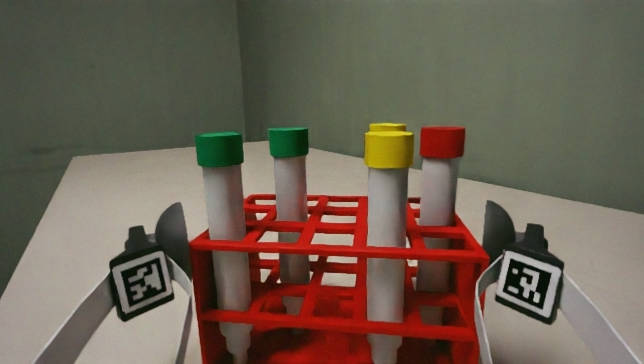

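Call:
execute_actions(
  actions=[
    {"r2":{"joints":{"lift_m":0.93}}},
  ],
  cameras=[],
)

Call:
execute_actions(
  actions=[
    {"r2":{"joints":{"arm_m":0.0,"head_pan_rad":0.8,"head_tilt_rad":-0.6}}},
  ],
  cameras=["r2_wrist_camera"],
)

Call:
execute_actions(
  actions=[
    {"r2":{"joints":{"wrist_yaw_rad":2.7,"lift_m":0.85}}},
  ],
  cameras=["r2_wrist_camera","r2_nav_camera"],
)

Scene clock: 72.57 s.
r1.base_odometry: x=-1.721 y=+0.351 heading=+2.255 (m, m, rad; r1's odometry frame)
r1.turned_by_wheels: +0.000 (rad since the last result)
r1.turned_by_imu: +0.000 (rad since the last result)
r1.base_tilt: forward=-0.1 right=+1.9 (deg)
r1.lidar_m: - - 0.15 0.20 1.44 0.75 0.62 2.16 1.94 0.22 0.15 -
r1.head_depth_mm: - - - - - - - / - - - - - - - / - - - - - - - / - - - - - - - / - - - - - - - / - - - - - - - / - - - - - - -
r1.base_status: not commanded
r1.joint_positions: lift_m=+0.250 arm_m=-0.002 wrist_yaw_rad=+3.090 wrist_pitch_rad=-0.539 wrist_roll_rad=+0.017 gripper_m=+0.037 head_pan_rad=+0.031 head_tilt_rad=-0.259
r1.joint_status: not commanded
r1.motor_effort: left_wheel=+14(14) right_wheel=+8(8) lift_m=+36(36) arm_m=+0(0) wrist_yaw_rad=-2(2) wrist_pitch_rad=+7(7) wrist_roll_rad=-1(2) gripper_m=+1(0) head_pan_rad=-6(6) head_tilt_rad=-19(19) (%)
r1.hand_pose: x=-0.0105 y=+0.0640 z=+0.2365 quat_wxyz=(+0.208, +0.692, +0.169, +0.671) (m; r1's base frame)
r1.wrist_depth_mm: - - - - 186 103 71 / 932 943 949 908 190 105 72 / 711 707 - 689 192 105 72 / 572 572 576 551 197 107 73 / 479 514 - - 180 107 73 / - - - - 163 108 74 / - - - - 195 109 74
r2.base_odometry: x=+0.655 y=+0.717 heading=-2.914 (m, m, rad; r2's odometry frame)
r2.turned_by_wheels: +0.000 (rad since the last result)
r2.turned_by_imu: +0.000 (rad since the last result)
r2.base_tilt: forward=+1.4 right=-1.3 (deg)
r2.lidar_m: 1.58 1.72 2.66 1.46 1.29 1.04 1.03 0.52 0.42 0.42 0.46 0.71
r2.head_depth_mm: 818 888 963 - 599 490 574 / 833 906 974 - 595 505 594 / 850 922 1001 - 574 518 612 / 866 943 1020 - 571 554 648 / 882 966 1036 688 589 575 671 / 903 989 1046 664 587 597 703 / 922 1009 1082 712 585 619 733
r2.base_status: not commanded
r2.joint_positions: lift_m=+0.930 arm_m=+0.278 wrist_yaw_rad=+0.800 wrist_pitch_rad=-0.027 wrist_roll_rad=+0.016 gripper_m=+0.111 head_pan_rad=-1.563 head_tilt_rad=-0.494
r2.joint_status: all done
r2.motor_effort: left_wheel=-3(3) right_wheel=+4(4) lift_m=+27(27) arm_m=+4(4) wrist_yaw_rad=-1(0) wrist_pitch_rad=+8(7) wrist_roll_rad=+0(1) gripper_m=-15(15) head_pan_rad=-2(2) head_tilt_rad=-3(3) (%)
r2.hand_pose: x=+0.1618 y=-0.6008 z=+1.0374 quat_wxyz=(+0.650, +0.286, -0.652, +0.264) (m; r2's base frame)
r2.wrist_depth_mm: - - - 930 665 524 431 / - - - 937 682 533 438 / - - - 926 646 552 447 / - 851 653 716 164 555 453 / - 562 159 179 146 511 448 / - - 161 187 162 153 352 / - 287 165 190 153 268 277
pictures: none
No camera images: the call's "cameras" was empty. Leave "cameras" out to get every camera's image.

Scene clock: 75.83 s.
r1.base_odometry: x=-1.721 y=+0.351 heading=+2.255 (m, m, rad; r1's odometry frame)
r1.turned_by_wheels: +0.000 (rad since the last result)
r1.turned_by_imu: +0.000 (rad since the last result)
r1.base_tilt: forward=+0.1 right=+1.8 (deg)
r1.lidar_m: - - 0.15 0.20 1.45 0.75 0.62 2.16 1.94 0.22 0.15 -
r1.head_depth_mm: - - - - - - - / - - - - - - - / - - - - - - - / - - - - - - - / - - - - - - - / - - - - - - - / - - - - - - -
r1.base_status: not commanded
r1.joint_positions: lift_m=+0.250 arm_m=-0.002 wrist_yaw_rad=+3.090 wrist_pitch_rad=-0.539 wrist_roll_rad=+0.017 gripper_m=+0.037 head_pan_rad=+0.031 head_tilt_rad=-0.259
r1.joint_status: not commanded
r1.motor_effort: left_wheel=+13(13) right_wheel=+8(8) lift_m=+36(36) arm_m=+0(0) wrist_yaw_rad=-2(1) wrist_pitch_rad=+7(7) wrist_roll_rad=-2(1) gripper_m=+1(0) head_pan_rad=-6(6) head_tilt_rad=-19(18) (%)
r1.hand_pose: x=-0.0105 y=+0.0640 z=+0.2365 quat_wxyz=(+0.208, +0.692, +0.169, +0.671) (m; r1's base frame)
r1.wrist_depth_mm: - - - - 186 103 71 / 945 947 946 904 189 104 72 / 719 705 - 694 194 106 72 / 568 573 568 556 196 107 73 / 474 504 - - 179 107 73 / - - - - 163 108 74 / - - - - 195 109 74
r2.base_odometry: x=+0.655 y=+0.717 heading=-2.914 (m, m, rad; r2's odometry frame)
r2.turned_by_wheels: +0.000 (rad since the last result)
r2.turned_by_imu: +0.000 (rad since the last result)
r2.base_tilt: forward=+1.4 right=-1.4 (deg)
r2.lidar_m: 1.58 1.73 2.66 1.46 1.29 1.04 1.03 0.52 0.42 0.42 0.46 0.71
r2.head_depth_mm: 1700 1824 1948 2070 1754 1439 1234 / 1885 2032 2218 2234 1763 1447 1228 / 2128 2315 2560 2231 1764 1449 1229 / 2416 2680 2849 2215 1749 1437 1222 / 2567 2853 2975 2219 1747 1441 1224 / 2428 2688 2868 2201 1739 1442 1223 / 2342 2516 2722 2209 1738 1438 1220
r2.base_status: not commanded
r2.joint_positions: lift_m=+0.930 arm_m=+0.001 wrist_yaw_rad=+0.800 wrist_pitch_rad=-0.028 wrist_roll_rad=+0.016 gripper_m=+0.111 head_pan_rad=+0.793 head_tilt_rad=-0.592
r2.joint_status: all done
r2.motor_effort: left_wheel=-3(3) right_wheel=+4(4) lift_m=+27(27) arm_m=-4(6) wrist_yaw_rad=+0(1) wrist_pitch_rad=+8(8) wrist_roll_rad=+0(0) gripper_m=-14(15) head_pan_rad=+2(30) head_tilt_rad=-3(12) (%)
r2.hand_pose: x=+0.1619 y=-0.3235 z=+1.0374 quat_wxyz=(+0.650, +0.287, -0.652, +0.264) (m; r2's base frame)
r2.wrist_depth_mm: - - - - - 776 642 / - - - - - 800 648 / - - - - 947 817 679 / - - 659 732 164 776 656 / - - 159 179 146 528 486 / - - 161 187 163 152 357 / - - 166 190 153 269 278
pictures: r2_wrist_camera
Images, in order (width x height): r2_wrist_camera 644x364.

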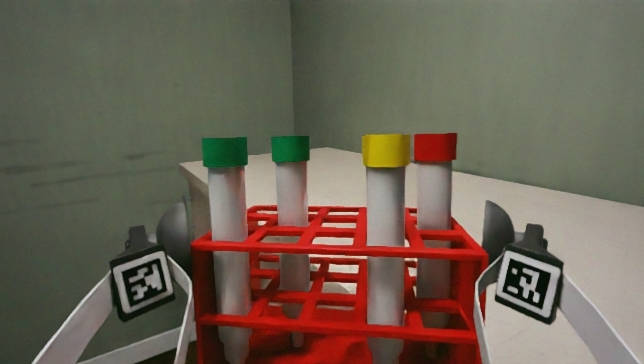

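Scene clock: 77.77 s.
r1.base_odometry: x=-1.721 y=+0.351 heading=+2.255 (m, m, rad; r1's odometry frame)
r1.turned_by_wheels: +0.000 (rad since the last result)
r1.turned_by_imu: +0.000 (rad since the last result)
r1.base_tilt: forward=+0.1 right=+1.8 (deg)
r1.lidar_m: - - 0.15 0.20 1.44 0.75 0.62 2.16 1.94 0.22 0.15 -
r1.head_depth_mm: - - - - - - - / - - - - - - - / - - - - - - - / - - - - - - - / - - - - - - - / - - - - - - - / - - - - - - -
r1.base_status: not commanded
r1.joint_positions: lift_m=+0.250 arm_m=-0.002 wrist_yaw_rad=+3.090 wrist_pitch_rad=-0.539 wrist_roll_rad=+0.017 gripper_m=+0.037 head_pan_rad=+0.031 head_tilt_rad=-0.259
r1.joint_status: not commanded
r1.motor_effort: left_wheel=+13(13) right_wheel=+8(8) lift_m=+37(36) arm_m=+0(0) wrist_yaw_rad=-2(1) wrist_pitch_rad=+7(7) wrist_roll_rad=-1(1) gripper_m=+0(1) head_pan_rad=-7(6) head_tilt_rad=-19(18) (%)
r1.hand_pose: x=-0.0105 y=+0.0640 z=+0.2365 quat_wxyz=(+0.208, +0.692, +0.169, +0.671) (m; r1's base frame)
r1.wrist_depth_mm: - - - - 187 104 71 / 945 942 953 891 190 105 72 / 707 711 - 684 192 106 72 / 565 572 573 558 197 107 73 / 476 512 - - 179 107 73 / - - - - 163 108 74 / - - - - 195 109 74
r2.base_odometry: x=+0.655 y=+0.717 heading=-2.914 (m, m, rad; r2's odometry frame)
r2.turned_by_wheels: +0.000 (rad since the last result)
r2.turned_by_imu: +0.000 (rad since the last result)
r2.base_tilt: forward=+1.3 right=-1.4 (deg)
r2.lidar_m: 1.58 1.73 2.68 1.46 1.29 1.04 1.03 0.52 0.42 0.42 0.46 0.72
r2.head_depth_mm: 1703 1825 1966 2063 1766 1454 1227 / 1891 2043 2199 2236 1764 1451 1224 / 2117 2319 2521 2216 1748 1442 1227 / 2427 2680 2843 2219 1748 1444 1253 / 2582 2878 2998 2218 1746 1446 1220 / 2450 2704 2833 2193 1734 1438 1222 / 2302 2537 2716 2199 1735 1438 1220
r2.base_status: not commanded
r2.joint_positions: lift_m=+0.850 arm_m=+0.001 wrist_yaw_rad=+2.698 wrist_pitch_rad=-0.028 wrist_roll_rad=+0.016 gripper_m=+0.111 head_pan_rad=+0.793 head_tilt_rad=-0.592
r2.joint_status: all done
r2.motor_effort: left_wheel=-3(3) right_wheel=+4(4) lift_m=+22(23) arm_m=-3(4) wrist_yaw_rad=+1(3) wrist_pitch_rad=+8(8) wrist_roll_rad=+0(0) gripper_m=-15(14) head_pan_rad=+3(3) head_tilt_rad=-3(3) (%)
r2.hand_pose: x=+0.0883 y=+0.0853 z=+0.9575 quat_wxyz=(+0.164, +0.697, -0.147, +0.682) (m; r2's base frame)
r2.wrist_depth_mm: - - - - - - - / - - - - - - - / - - - - - - - / - - - - 164 - - / - - 159 179 146 - - / - - 161 188 162 153 - / - - 166 190 153 - -
pictures: r2_nav_camera (sideways: a quarter turn counterclockwise sets it upright), r2_wrist_camera
Images, in order (width x height): r2_nav_camera 672x504, r2_wrist_camera 644x364.

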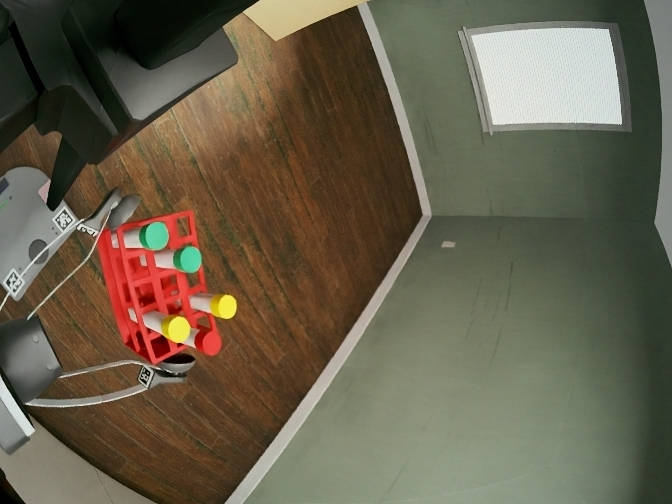

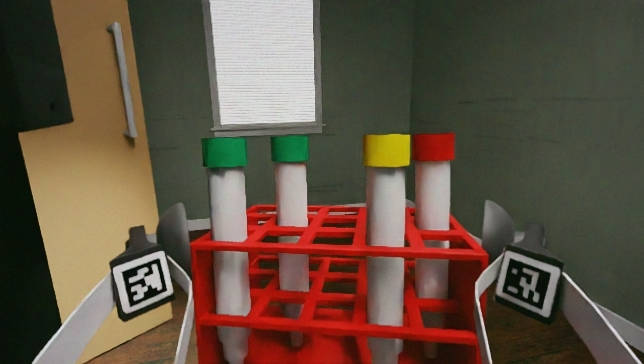

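Call:
execute_actions(
  actions=[
    {"r2":{"base":{"rotate_rad":1.5},"joints":{"head_pan_rad":0,"head_tilt_rad":-0.6}}},
  ],
  cameras=["r2_nav_camera"],
)

Scene clock: 81.67 s.
r1.base_odometry: x=-1.721 y=+0.351 heading=+2.255 (m, m, rad; r1's odometry frame)
r1.turned_by_wheels: +0.000 (rad since the last result)
r1.turned_by_imu: +0.000 (rad since the last result)
r1.base_tilt: forward=+0.0 right=+1.9 (deg)
r1.lidar_m: - - 0.15 0.20 1.45 0.75 0.62 2.16 1.94 0.22 0.15 -
r1.head_depth_mm: - - - - - - - / - - - - - - - / - - - - - - - / - - - - - - - / - - - - - - - / - - - - - - - / - - - - - - -
r1.base_status: not commanded
r1.joint_positions: lift_m=+0.250 arm_m=-0.002 wrist_yaw_rad=+3.090 wrist_pitch_rad=-0.539 wrist_roll_rad=+0.017 gripper_m=+0.037 head_pan_rad=+0.031 head_tilt_rad=-0.259
r1.joint_status: not commanded
r1.motor_effort: left_wheel=+13(14) right_wheel=+8(8) lift_m=+35(36) arm_m=+0(0) wrist_yaw_rad=-1(2) wrist_pitch_rad=+6(6) wrist_roll_rad=-1(2) gripper_m=+1(1) head_pan_rad=-6(6) head_tilt_rad=-19(18) (%)
r1.hand_pose: x=-0.0105 y=+0.0640 z=+0.2365 quat_wxyz=(+0.208, +0.692, +0.169, +0.671) (m; r1's base frame)
r1.wrist_depth_mm: - - - - 186 103 71 / 934 940 949 905 189 105 72 / 708 725 - 678 193 106 72 / 573 573 574 555 197 107 73 / 480 511 - - 178 108 73 / - - - - 163 108 74 / - - - - 195 109 74
r2.base_odometry: x=+0.655 y=+0.717 heading=-1.414 (m, m, rad; r2's odometry frame)
r2.turned_by_wheels: +1.500 (rad since the last result)
r2.turned_by_imu: +1.519 (rad since the last result)
r2.base_tilt: forward=+1.4 right=-1.4 (deg)
r2.lidar_m: 1.49 1.37 1.05 1.03 0.55 0.43 0.42 0.44 0.65 1.58 1.68 2.42
r2.head_depth_mm: 2234 2452 2679 2255 1764 1451 1232 / 2238 2514 2698 2234 1761 1446 1232 / 2276 2517 2786 2231 1762 1447 1223 / 2312 2568 2756 2213 1751 1447 1225 / 1302 1451 1596 1795 1745 1439 1224 / 1228 1344 1492 1678 1751 1433 1227 / 1174 1283 1417 1572 1674 1433 1218
r2.base_status: done
r2.joint_positions: lift_m=+0.850 arm_m=+0.001 wrist_yaw_rad=+2.698 wrist_pitch_rad=-0.028 wrist_roll_rad=+0.016 gripper_m=+0.111 head_pan_rad=+0.007 head_tilt_rad=-0.593
r2.joint_status: all done
r2.motor_effort: left_wheel=-3(5) right_wheel=+4(10) lift_m=+22(21) arm_m=-4(4) wrist_yaw_rad=+1(1) wrist_pitch_rad=+8(8) wrist_roll_rad=+0(0) gripper_m=-15(15) head_pan_rad=-3(26) head_tilt_rad=-3(3) (%)
r2.hand_pose: x=+0.0882 y=+0.0853 z=+0.9575 quat_wxyz=(+0.164, +0.697, -0.147, +0.682) (m; r2's base frame)
r2.wrist_depth_mm: 860 905 984 - - - - / 890 933 - - - - - / 900 955 - - - - - / 941 989 - - 164 - - / 960 - 159 180 146 - - / 997 - 162 187 162 153 - / - - 166 190 153 - -
pictures: r2_nav_camera (sideways: a quarter turn counterclockwise sets it upright)
Images, in order (width x height): r2_nav_camera 672x504.

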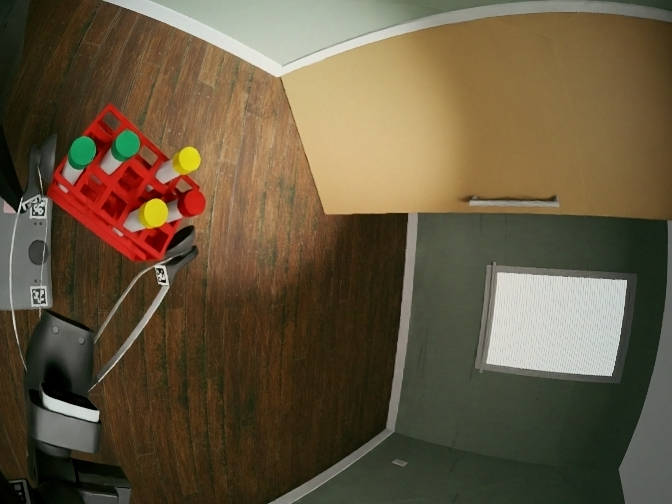

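Call:
execute_actions(
  actions=[
    {"r2":{"base":{"rotate_rad":-0.2}}},
  ],
  cameras=[],
)

Call:
execute_actions(
  actions=[
    {"r2":{"base":{"translate_m":1.0},"joints":{"head_pan_rad":0.8,"head_tilt_rad":-0.8}}},
  ],
  cameras=["r2_nav_camera"],
)

Scene clock: 83.37 s.
r1.base_odometry: x=-1.721 y=+0.351 heading=+2.255 (m, m, rad; r1's odometry frame)
r1.turned_by_wheels: +0.000 (rad since the last result)
r1.turned_by_imu: +0.000 (rad since the last result)
r1.base_tilt: forward=+0.0 right=+1.8 (deg)
r1.lidar_m: - - 0.15 0.20 1.45 0.75 0.62 2.16 1.94 0.22 0.15 -
r1.head_depth_mm: - - - - - - - / - - - - - - - / - - - - - - - / - - - - - - - / - - - - - - - / - - - - - - - / - - - - - - -
r1.base_status: not commanded
r1.joint_positions: lift_m=+0.250 arm_m=-0.002 wrist_yaw_rad=+3.090 wrist_pitch_rad=-0.539 wrist_roll_rad=+0.017 gripper_m=+0.037 head_pan_rad=+0.031 head_tilt_rad=-0.259
r1.joint_status: not commanded
r1.motor_effort: left_wheel=+13(14) right_wheel=+8(8) lift_m=+37(36) arm_m=+0(0) wrist_yaw_rad=-1(1) wrist_pitch_rad=+7(7) wrist_roll_rad=-1(2) gripper_m=+0(0) head_pan_rad=-6(7) head_tilt_rad=-19(18) (%)
r1.hand_pose: x=-0.0105 y=+0.0640 z=+0.2365 quat_wxyz=(+0.208, +0.692, +0.169, +0.671) (m; r1's base frame)
r1.wrist_depth_mm: - - - - 186 104 71 / 931 960 969 904 190 105 72 / 713 713 - 694 193 106 72 / 574 573 571 555 197 107 73 / 477 510 - - 179 108 73 / - - - - 163 108 74 / - - - - 195 109 74
r2.base_odometry: x=+0.655 y=+0.717 heading=-1.614 (m, m, rad; r2's odometry frame)
r2.turned_by_wheels: -0.200 (rad since the last result)
r2.turned_by_imu: -0.203 (rad since the last result)
r2.base_tilt: forward=+1.4 right=-1.4 (deg)
r2.lidar_m: 2.72 1.42 1.12 1.03 1.04 0.45 0.42 0.42 0.53 1.14 1.60 2.01
r2.head_depth_mm: 2331 2590 2815 2242 1768 1452 1232 / 2322 2548 2790 2219 1761 1447 1226 / 2322 2557 2753 2229 1764 1445 1226 / 2292 2540 2754 2212 1749 1442 1226 / 2288 2522 2718 2218 1738 1443 1225 / 2278 2518 2714 2210 1733 1430 1219 / 2200 1394 1494 1654 1729 1432 1214
r2.base_status: done
r2.joint_positions: lift_m=+0.850 arm_m=+0.001 wrist_yaw_rad=+2.698 wrist_pitch_rad=-0.028 wrist_roll_rad=+0.016 gripper_m=+0.111 head_pan_rad=+0.007 head_tilt_rad=-0.593
r2.joint_status: not commanded
r2.motor_effort: left_wheel=+3(6) right_wheel=-6(8) lift_m=+22(22) arm_m=-4(4) wrist_yaw_rad=+1(1) wrist_pitch_rad=+8(8) wrist_roll_rad=+0(0) gripper_m=-15(15) head_pan_rad=-3(3) head_tilt_rad=-3(3) (%)
r2.hand_pose: x=+0.0882 y=+0.0853 z=+0.9575 quat_wxyz=(+0.164, +0.697, -0.147, +0.682) (m; r2's base frame)
r2.wrist_depth_mm: 835 906 - - - - - / 868 914 - - - - - / 889 946 - - - - - / 879 985 - - 164 - - / 926 972 159 179 146 - - / 949 - 162 187 163 153 - / - - 166 190 153 - -
pictures: none
No camera images: the call's "cameras" was empty. Leave "cameras" out to get every camera's image.

Scene clock: 94.67 s.
r1.base_odometry: x=-1.721 y=+0.351 heading=+2.255 (m, m, rad; r1's odometry frame)
r1.turned_by_wheels: +0.000 (rad since the last result)
r1.turned_by_imu: -0.001 (rad since the last result)
r1.base_tilt: forward=-0.1 right=+1.8 (deg)
r1.lidar_m: - - 0.15 0.20 1.45 0.75 0.62 2.16 1.94 0.22 0.15 -
r1.head_depth_mm: - - - - - - - / - - - - - - - / - - - - - - - / - - - - - - - / - - - - - - - / - - - - - - - / - - - - - - -
r1.base_status: not commanded
r1.joint_positions: lift_m=+0.250 arm_m=-0.002 wrist_yaw_rad=+3.090 wrist_pitch_rad=-0.539 wrist_roll_rad=+0.017 gripper_m=+0.037 head_pan_rad=+0.031 head_tilt_rad=-0.259
r1.joint_status: not commanded
r1.motor_effort: left_wheel=+13(13) right_wheel=+8(8) lift_m=+36(36) arm_m=+0(1) wrist_yaw_rad=-2(2) wrist_pitch_rad=+7(7) wrist_roll_rad=-1(1) gripper_m=-1(1) head_pan_rad=-7(6) head_tilt_rad=-19(19) (%)
r1.hand_pose: x=-0.0105 y=+0.0640 z=+0.2365 quat_wxyz=(+0.208, +0.692, +0.169, +0.671) (m; r1's base frame)
r1.wrist_depth_mm: - - - - 186 103 71 / 949 943 944 899 190 105 72 / 705 725 - 687 193 106 72 / 571 574 578 556 196 107 73 / 479 508 - - 179 107 73 / - - - - 163 109 74 / - - - - 194 109 74
r2.base_odometry: x=+0.612 y=-0.282 heading=-1.614 (m, m, rad; r2's odometry frame)
r2.turned_by_wheels: +0.000 (rad since the last result)
r2.turned_by_imu: +0.000 (rad since the last result)
r2.base_tilt: forward=+1.3 right=-1.3 (deg)
r2.lidar_m: 1.74 1.76 0.70 0.83 1.17 1.47 1.40 1.42 1.58 1.45 1.47 1.85
r2.head_depth_mm: 1611 1785 1982 1772 1498 1296 1158 / 1712 1944 2073 1758 1484 1292 311 / 1718 1996 2145 1757 1479 1292 293 / 609 699 823 1003 1304 1243 309 / 566 645 791 953 1195 1288 304 / 595 686 801 968 1225 1288 1078 / 604 694 815 987 1253 1289 1130
r2.base_status: done
r2.joint_positions: lift_m=+0.850 arm_m=+0.001 wrist_yaw_rad=+2.699 wrist_pitch_rad=-0.028 wrist_roll_rad=+0.016 gripper_m=+0.111 head_pan_rad=+0.793 head_tilt_rad=-0.790
r2.joint_status: all done
r2.motor_effort: left_wheel=+2(5) right_wheel=-5(6) lift_m=+21(21) arm_m=-4(4) wrist_yaw_rad=+1(1) wrist_pitch_rad=+8(8) wrist_roll_rad=+0(1) gripper_m=-15(15) head_pan_rad=+3(26) head_tilt_rad=-4(19) (%)
r2.hand_pose: x=+0.0882 y=+0.0853 z=+0.9575 quat_wxyz=(+0.164, +0.697, -0.147, +0.682) (m; r2's base frame)
r2.wrist_depth_mm: 939 934 832 731 682 - - / 976 981 854 754 690 - - / 983 - 861 763 684 - - / 993 - 876 784 164 - - / - - 159 179 146 - - / - - 161 188 162 153 - / - - 166 190 154 - -
pictures: r2_nav_camera (sideways: a quarter turn counterclockwise sets it upright)
Images, in order (width x height): r2_nav_camera 672x504.

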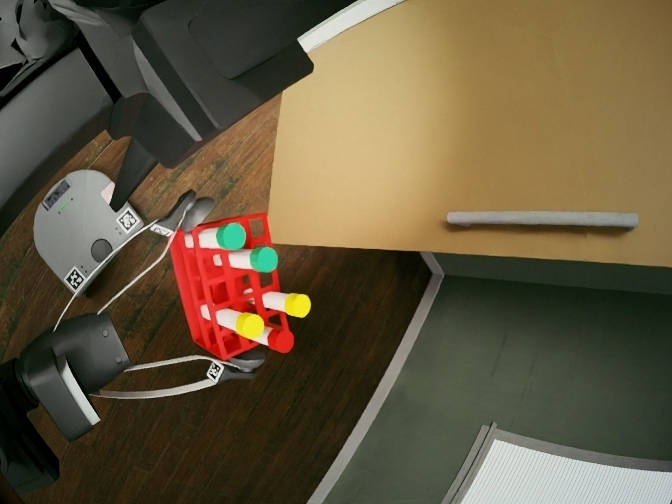

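Call:
execute_actions(
  actions=[
    {"r2":{"base":{"translate_m":0.9},"joints":{"head_pan_rad":1.4,"head_tilt_rad":-0.7}}},
  ],
  cameras=["r2_nav_camera"],
)

Scene clock: 105.30 s.
r1.base_odometry: x=-1.721 y=+0.351 heading=+2.255 (m, m, rad; r1's odometry frame)
r1.turned_by_wheels: +0.000 (rad since the last result)
r1.turned_by_imu: -0.001 (rad since the last result)
r1.base_tilt: forward=-0.2 right=+2.0 (deg)
r1.lidar_m: - - 0.15 0.20 1.45 0.75 0.62 2.16 1.94 0.22 0.15 -
r1.head_depth_mm: - - - - - - - / - - - - - - - / - - - - - - - / - - - - - - - / - - - - - - - / - - - - - - - / - - - - - - -
r1.base_status: not commanded
r1.joint_positions: lift_m=+0.250 arm_m=-0.002 wrist_yaw_rad=+3.090 wrist_pitch_rad=-0.539 wrist_roll_rad=+0.017 gripper_m=+0.037 head_pan_rad=+0.031 head_tilt_rad=-0.259
r1.joint_status: not commanded
r1.motor_effort: left_wheel=+13(14) right_wheel=+8(8) lift_m=+36(36) arm_m=-1(0) wrist_yaw_rad=-2(2) wrist_pitch_rad=+7(7) wrist_roll_rad=-2(2) gripper_m=+0(0) head_pan_rad=-6(7) head_tilt_rad=-19(18) (%)
r1.hand_pose: x=-0.0105 y=+0.0640 z=+0.2365 quat_wxyz=(+0.208, +0.692, +0.169, +0.671) (m; r1's base frame)
r1.wrist_depth_mm: - - - 988 186 103 71 / 944 937 941 905 190 105 72 / 705 710 - 699 193 105 72 / 570 570 573 556 197 107 73 / 479 510 - - 179 107 73 / - - - - 163 108 74 / - - - - 194 109 74
r2.base_odometry: x=+0.573 y=-1.181 heading=-1.614 (m, m, rad; r2's odometry frame)
r2.turned_by_wheels: +0.000 (rad since the last result)
r2.turned_by_imu: +0.000 (rad since the last result)
r2.base_tilt: forward=+1.4 right=-1.3 (deg)
r2.lidar_m: 0.85 0.87 1.08 1.25 0.66 1.61 2.28 2.20 1.45 1.35 1.36 0.92
r2.head_depth_mm: 1196 1361 1517 1630 1570 1350 1168 / 1163 1324 1533 1758 1583 1349 1193 / 1139 1294 1477 1740 1581 1344 750 / 1112 1254 1431 1679 1585 1347 1169 / 1083 1221 1394 1619 1580 1344 1170 / 1056 1181 1396 1752 1589 1347 1167 / 2741 3006 2423 1900 1576 - -
r2.base_status: done
r2.joint_positions: lift_m=+0.850 arm_m=+0.001 wrist_yaw_rad=+2.699 wrist_pitch_rad=-0.028 wrist_roll_rad=+0.016 gripper_m=+0.111 head_pan_rad=+1.393 head_tilt_rad=-0.705
r2.joint_status: all done
r2.motor_effort: left_wheel=+2(5) right_wheel=-6(6) lift_m=+22(22) arm_m=-3(4) wrist_yaw_rad=+1(1) wrist_pitch_rad=+8(8) wrist_roll_rad=+0(0) gripper_m=-15(15) head_pan_rad=+3(22) head_tilt_rad=+2(10) (%)
r2.hand_pose: x=+0.0882 y=+0.0853 z=+0.9575 quat_wxyz=(+0.164, +0.697, -0.147, +0.682) (m; r2's base frame)
r2.wrist_depth_mm: - - - - - 823 668 / - - - - - 849 675 / - - - - - 868 691 / - - - - 164 865 696 / - - 159 179 146 843 709 / - - 162 187 163 153 709 / - - 166 190 154 905 784
pictures: r2_nav_camera (sideways: a quarter turn counterclockwise sets it upright)
Images, in order (width x height): r2_nav_camera 672x504.

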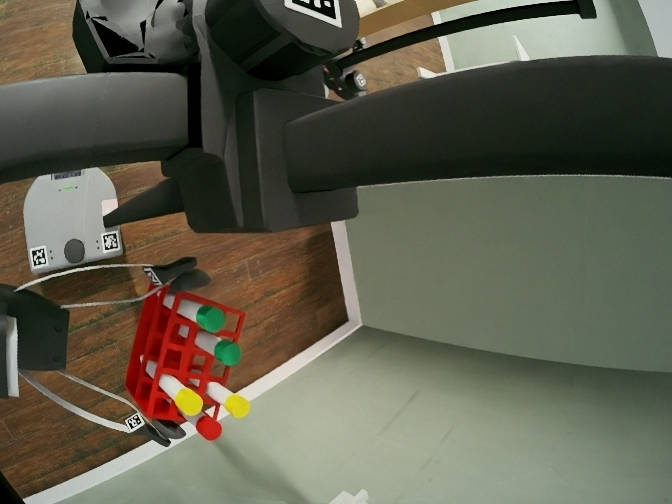

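Blocked by the mast; turn and look.

Call:
execute_actions(
  actions=[
    {"r2":{"base":{"rotate_rad":1.6},"joints":{"head_pan_rad":0,"head_tilt_rad":-0.7}}},
  ],
  cameras=["r2_nav_camera"],
)

Scene clock: 109.30 s.
r1.base_odometry: x=-1.721 y=+0.351 heading=+2.255 (m, m, rad; r1's odometry frame)
r1.turned_by_wheels: +0.000 (rad since the last result)
r1.turned_by_imu: +0.000 (rad since the last result)
r1.base_tilt: forward=+0.0 right=+1.7 (deg)
r1.lidar_m: - - 0.15 0.20 1.44 0.75 0.62 2.16 1.94 0.22 0.15 -
r1.head_depth_mm: - - - - - - - / - - - - - - - / - - - - - - - / - - - - - - - / - - - - - - - / - - - - - - - / - - - - - - -
r1.base_status: not commanded
r1.joint_positions: lift_m=+0.250 arm_m=-0.002 wrist_yaw_rad=+3.090 wrist_pitch_rad=-0.539 wrist_roll_rad=+0.017 gripper_m=+0.037 head_pan_rad=+0.031 head_tilt_rad=-0.259
r1.joint_status: not commanded
r1.motor_effort: left_wheel=+14(13) right_wheel=+8(8) lift_m=+37(36) arm_m=+0(0) wrist_yaw_rad=-2(1) wrist_pitch_rad=+7(7) wrist_roll_rad=-1(1) gripper_m=+1(0) head_pan_rad=-6(7) head_tilt_rad=-19(19) (%)
r1.hand_pose: x=-0.0105 y=+0.0640 z=+0.2365 quat_wxyz=(+0.208, +0.692, +0.169, +0.671) (m; r1's base frame)
r1.wrist_depth_mm: - - - - 187 104 71 / 947 953 973 897 190 105 72 / 710 711 - 687 193 106 72 / 569 565 575 556 196 107 73 / 474 514 - - 179 108 73 / - - - - 163 108 74 / - - - - 195 109 74
r2.base_odometry: x=+0.573 y=-1.181 heading=-0.014 (m, m, rad; r2's odometry frame)
r2.turned_by_wheels: +1.600 (rad since the last result)
r2.turned_by_imu: +1.620 (rad since the last result)
r2.base_tilt: forward=+1.4 right=-1.3 (deg)
r2.lidar_m: 1.25 0.66 1.65 2.29 2.13 1.44 1.35 1.35 0.91 0.85 0.87 1.11
r2.head_depth_mm: 1076 1215 1392 1643 1593 1348 1169 / 1076 1216 1395 1623 1587 1348 1171 / 1071 1208 1384 1622 1586 1343 1171 / 1073 1203 1397 1624 1577 1343 1165 / 2910 3112 2431 1915 1572 1345 1212 / 2870 3146 2435 1910 1503 1337 1188 / 2835 3056 2420 1242 1413 1284 1183
r2.base_status: done
r2.joint_positions: lift_m=+0.850 arm_m=+0.001 wrist_yaw_rad=+2.699 wrist_pitch_rad=-0.028 wrist_roll_rad=+0.016 gripper_m=+0.111 head_pan_rad=+0.007 head_tilt_rad=-0.705
r2.joint_status: all done
r2.motor_effort: left_wheel=-3(4) right_wheel=+5(9) lift_m=+22(21) arm_m=-4(4) wrist_yaw_rad=+1(1) wrist_pitch_rad=+8(8) wrist_roll_rad=+1(0) gripper_m=-15(15) head_pan_rad=-2(32) head_tilt_rad=+1(1) (%)
r2.hand_pose: x=+0.0882 y=+0.0853 z=+0.9575 quat_wxyz=(+0.164, +0.697, -0.147, +0.682) (m; r2's base frame)
r2.wrist_depth_mm: - - - - - - - / - - - - - - - / - - - - - - - / - - - - 164 - - / - - 159 179 146 663 - / - - 161 187 163 152 - / - - 166 190 154 - -
pictures: r2_nav_camera (sideways: a quarter turn counterclockwise sets it upright)
Images, in order (width x height): r2_nav_camera 672x504.

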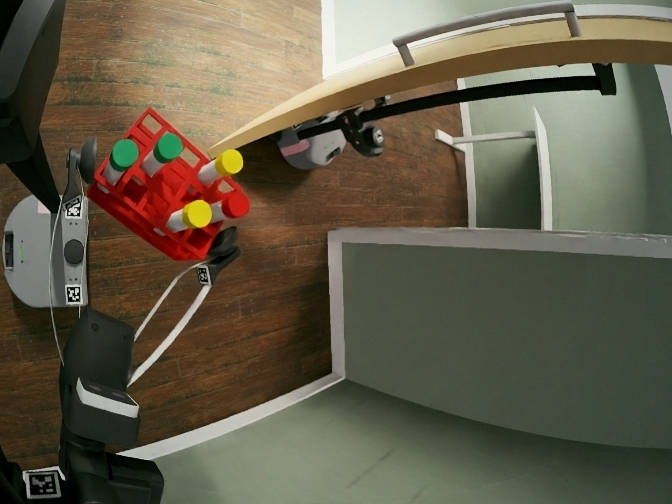

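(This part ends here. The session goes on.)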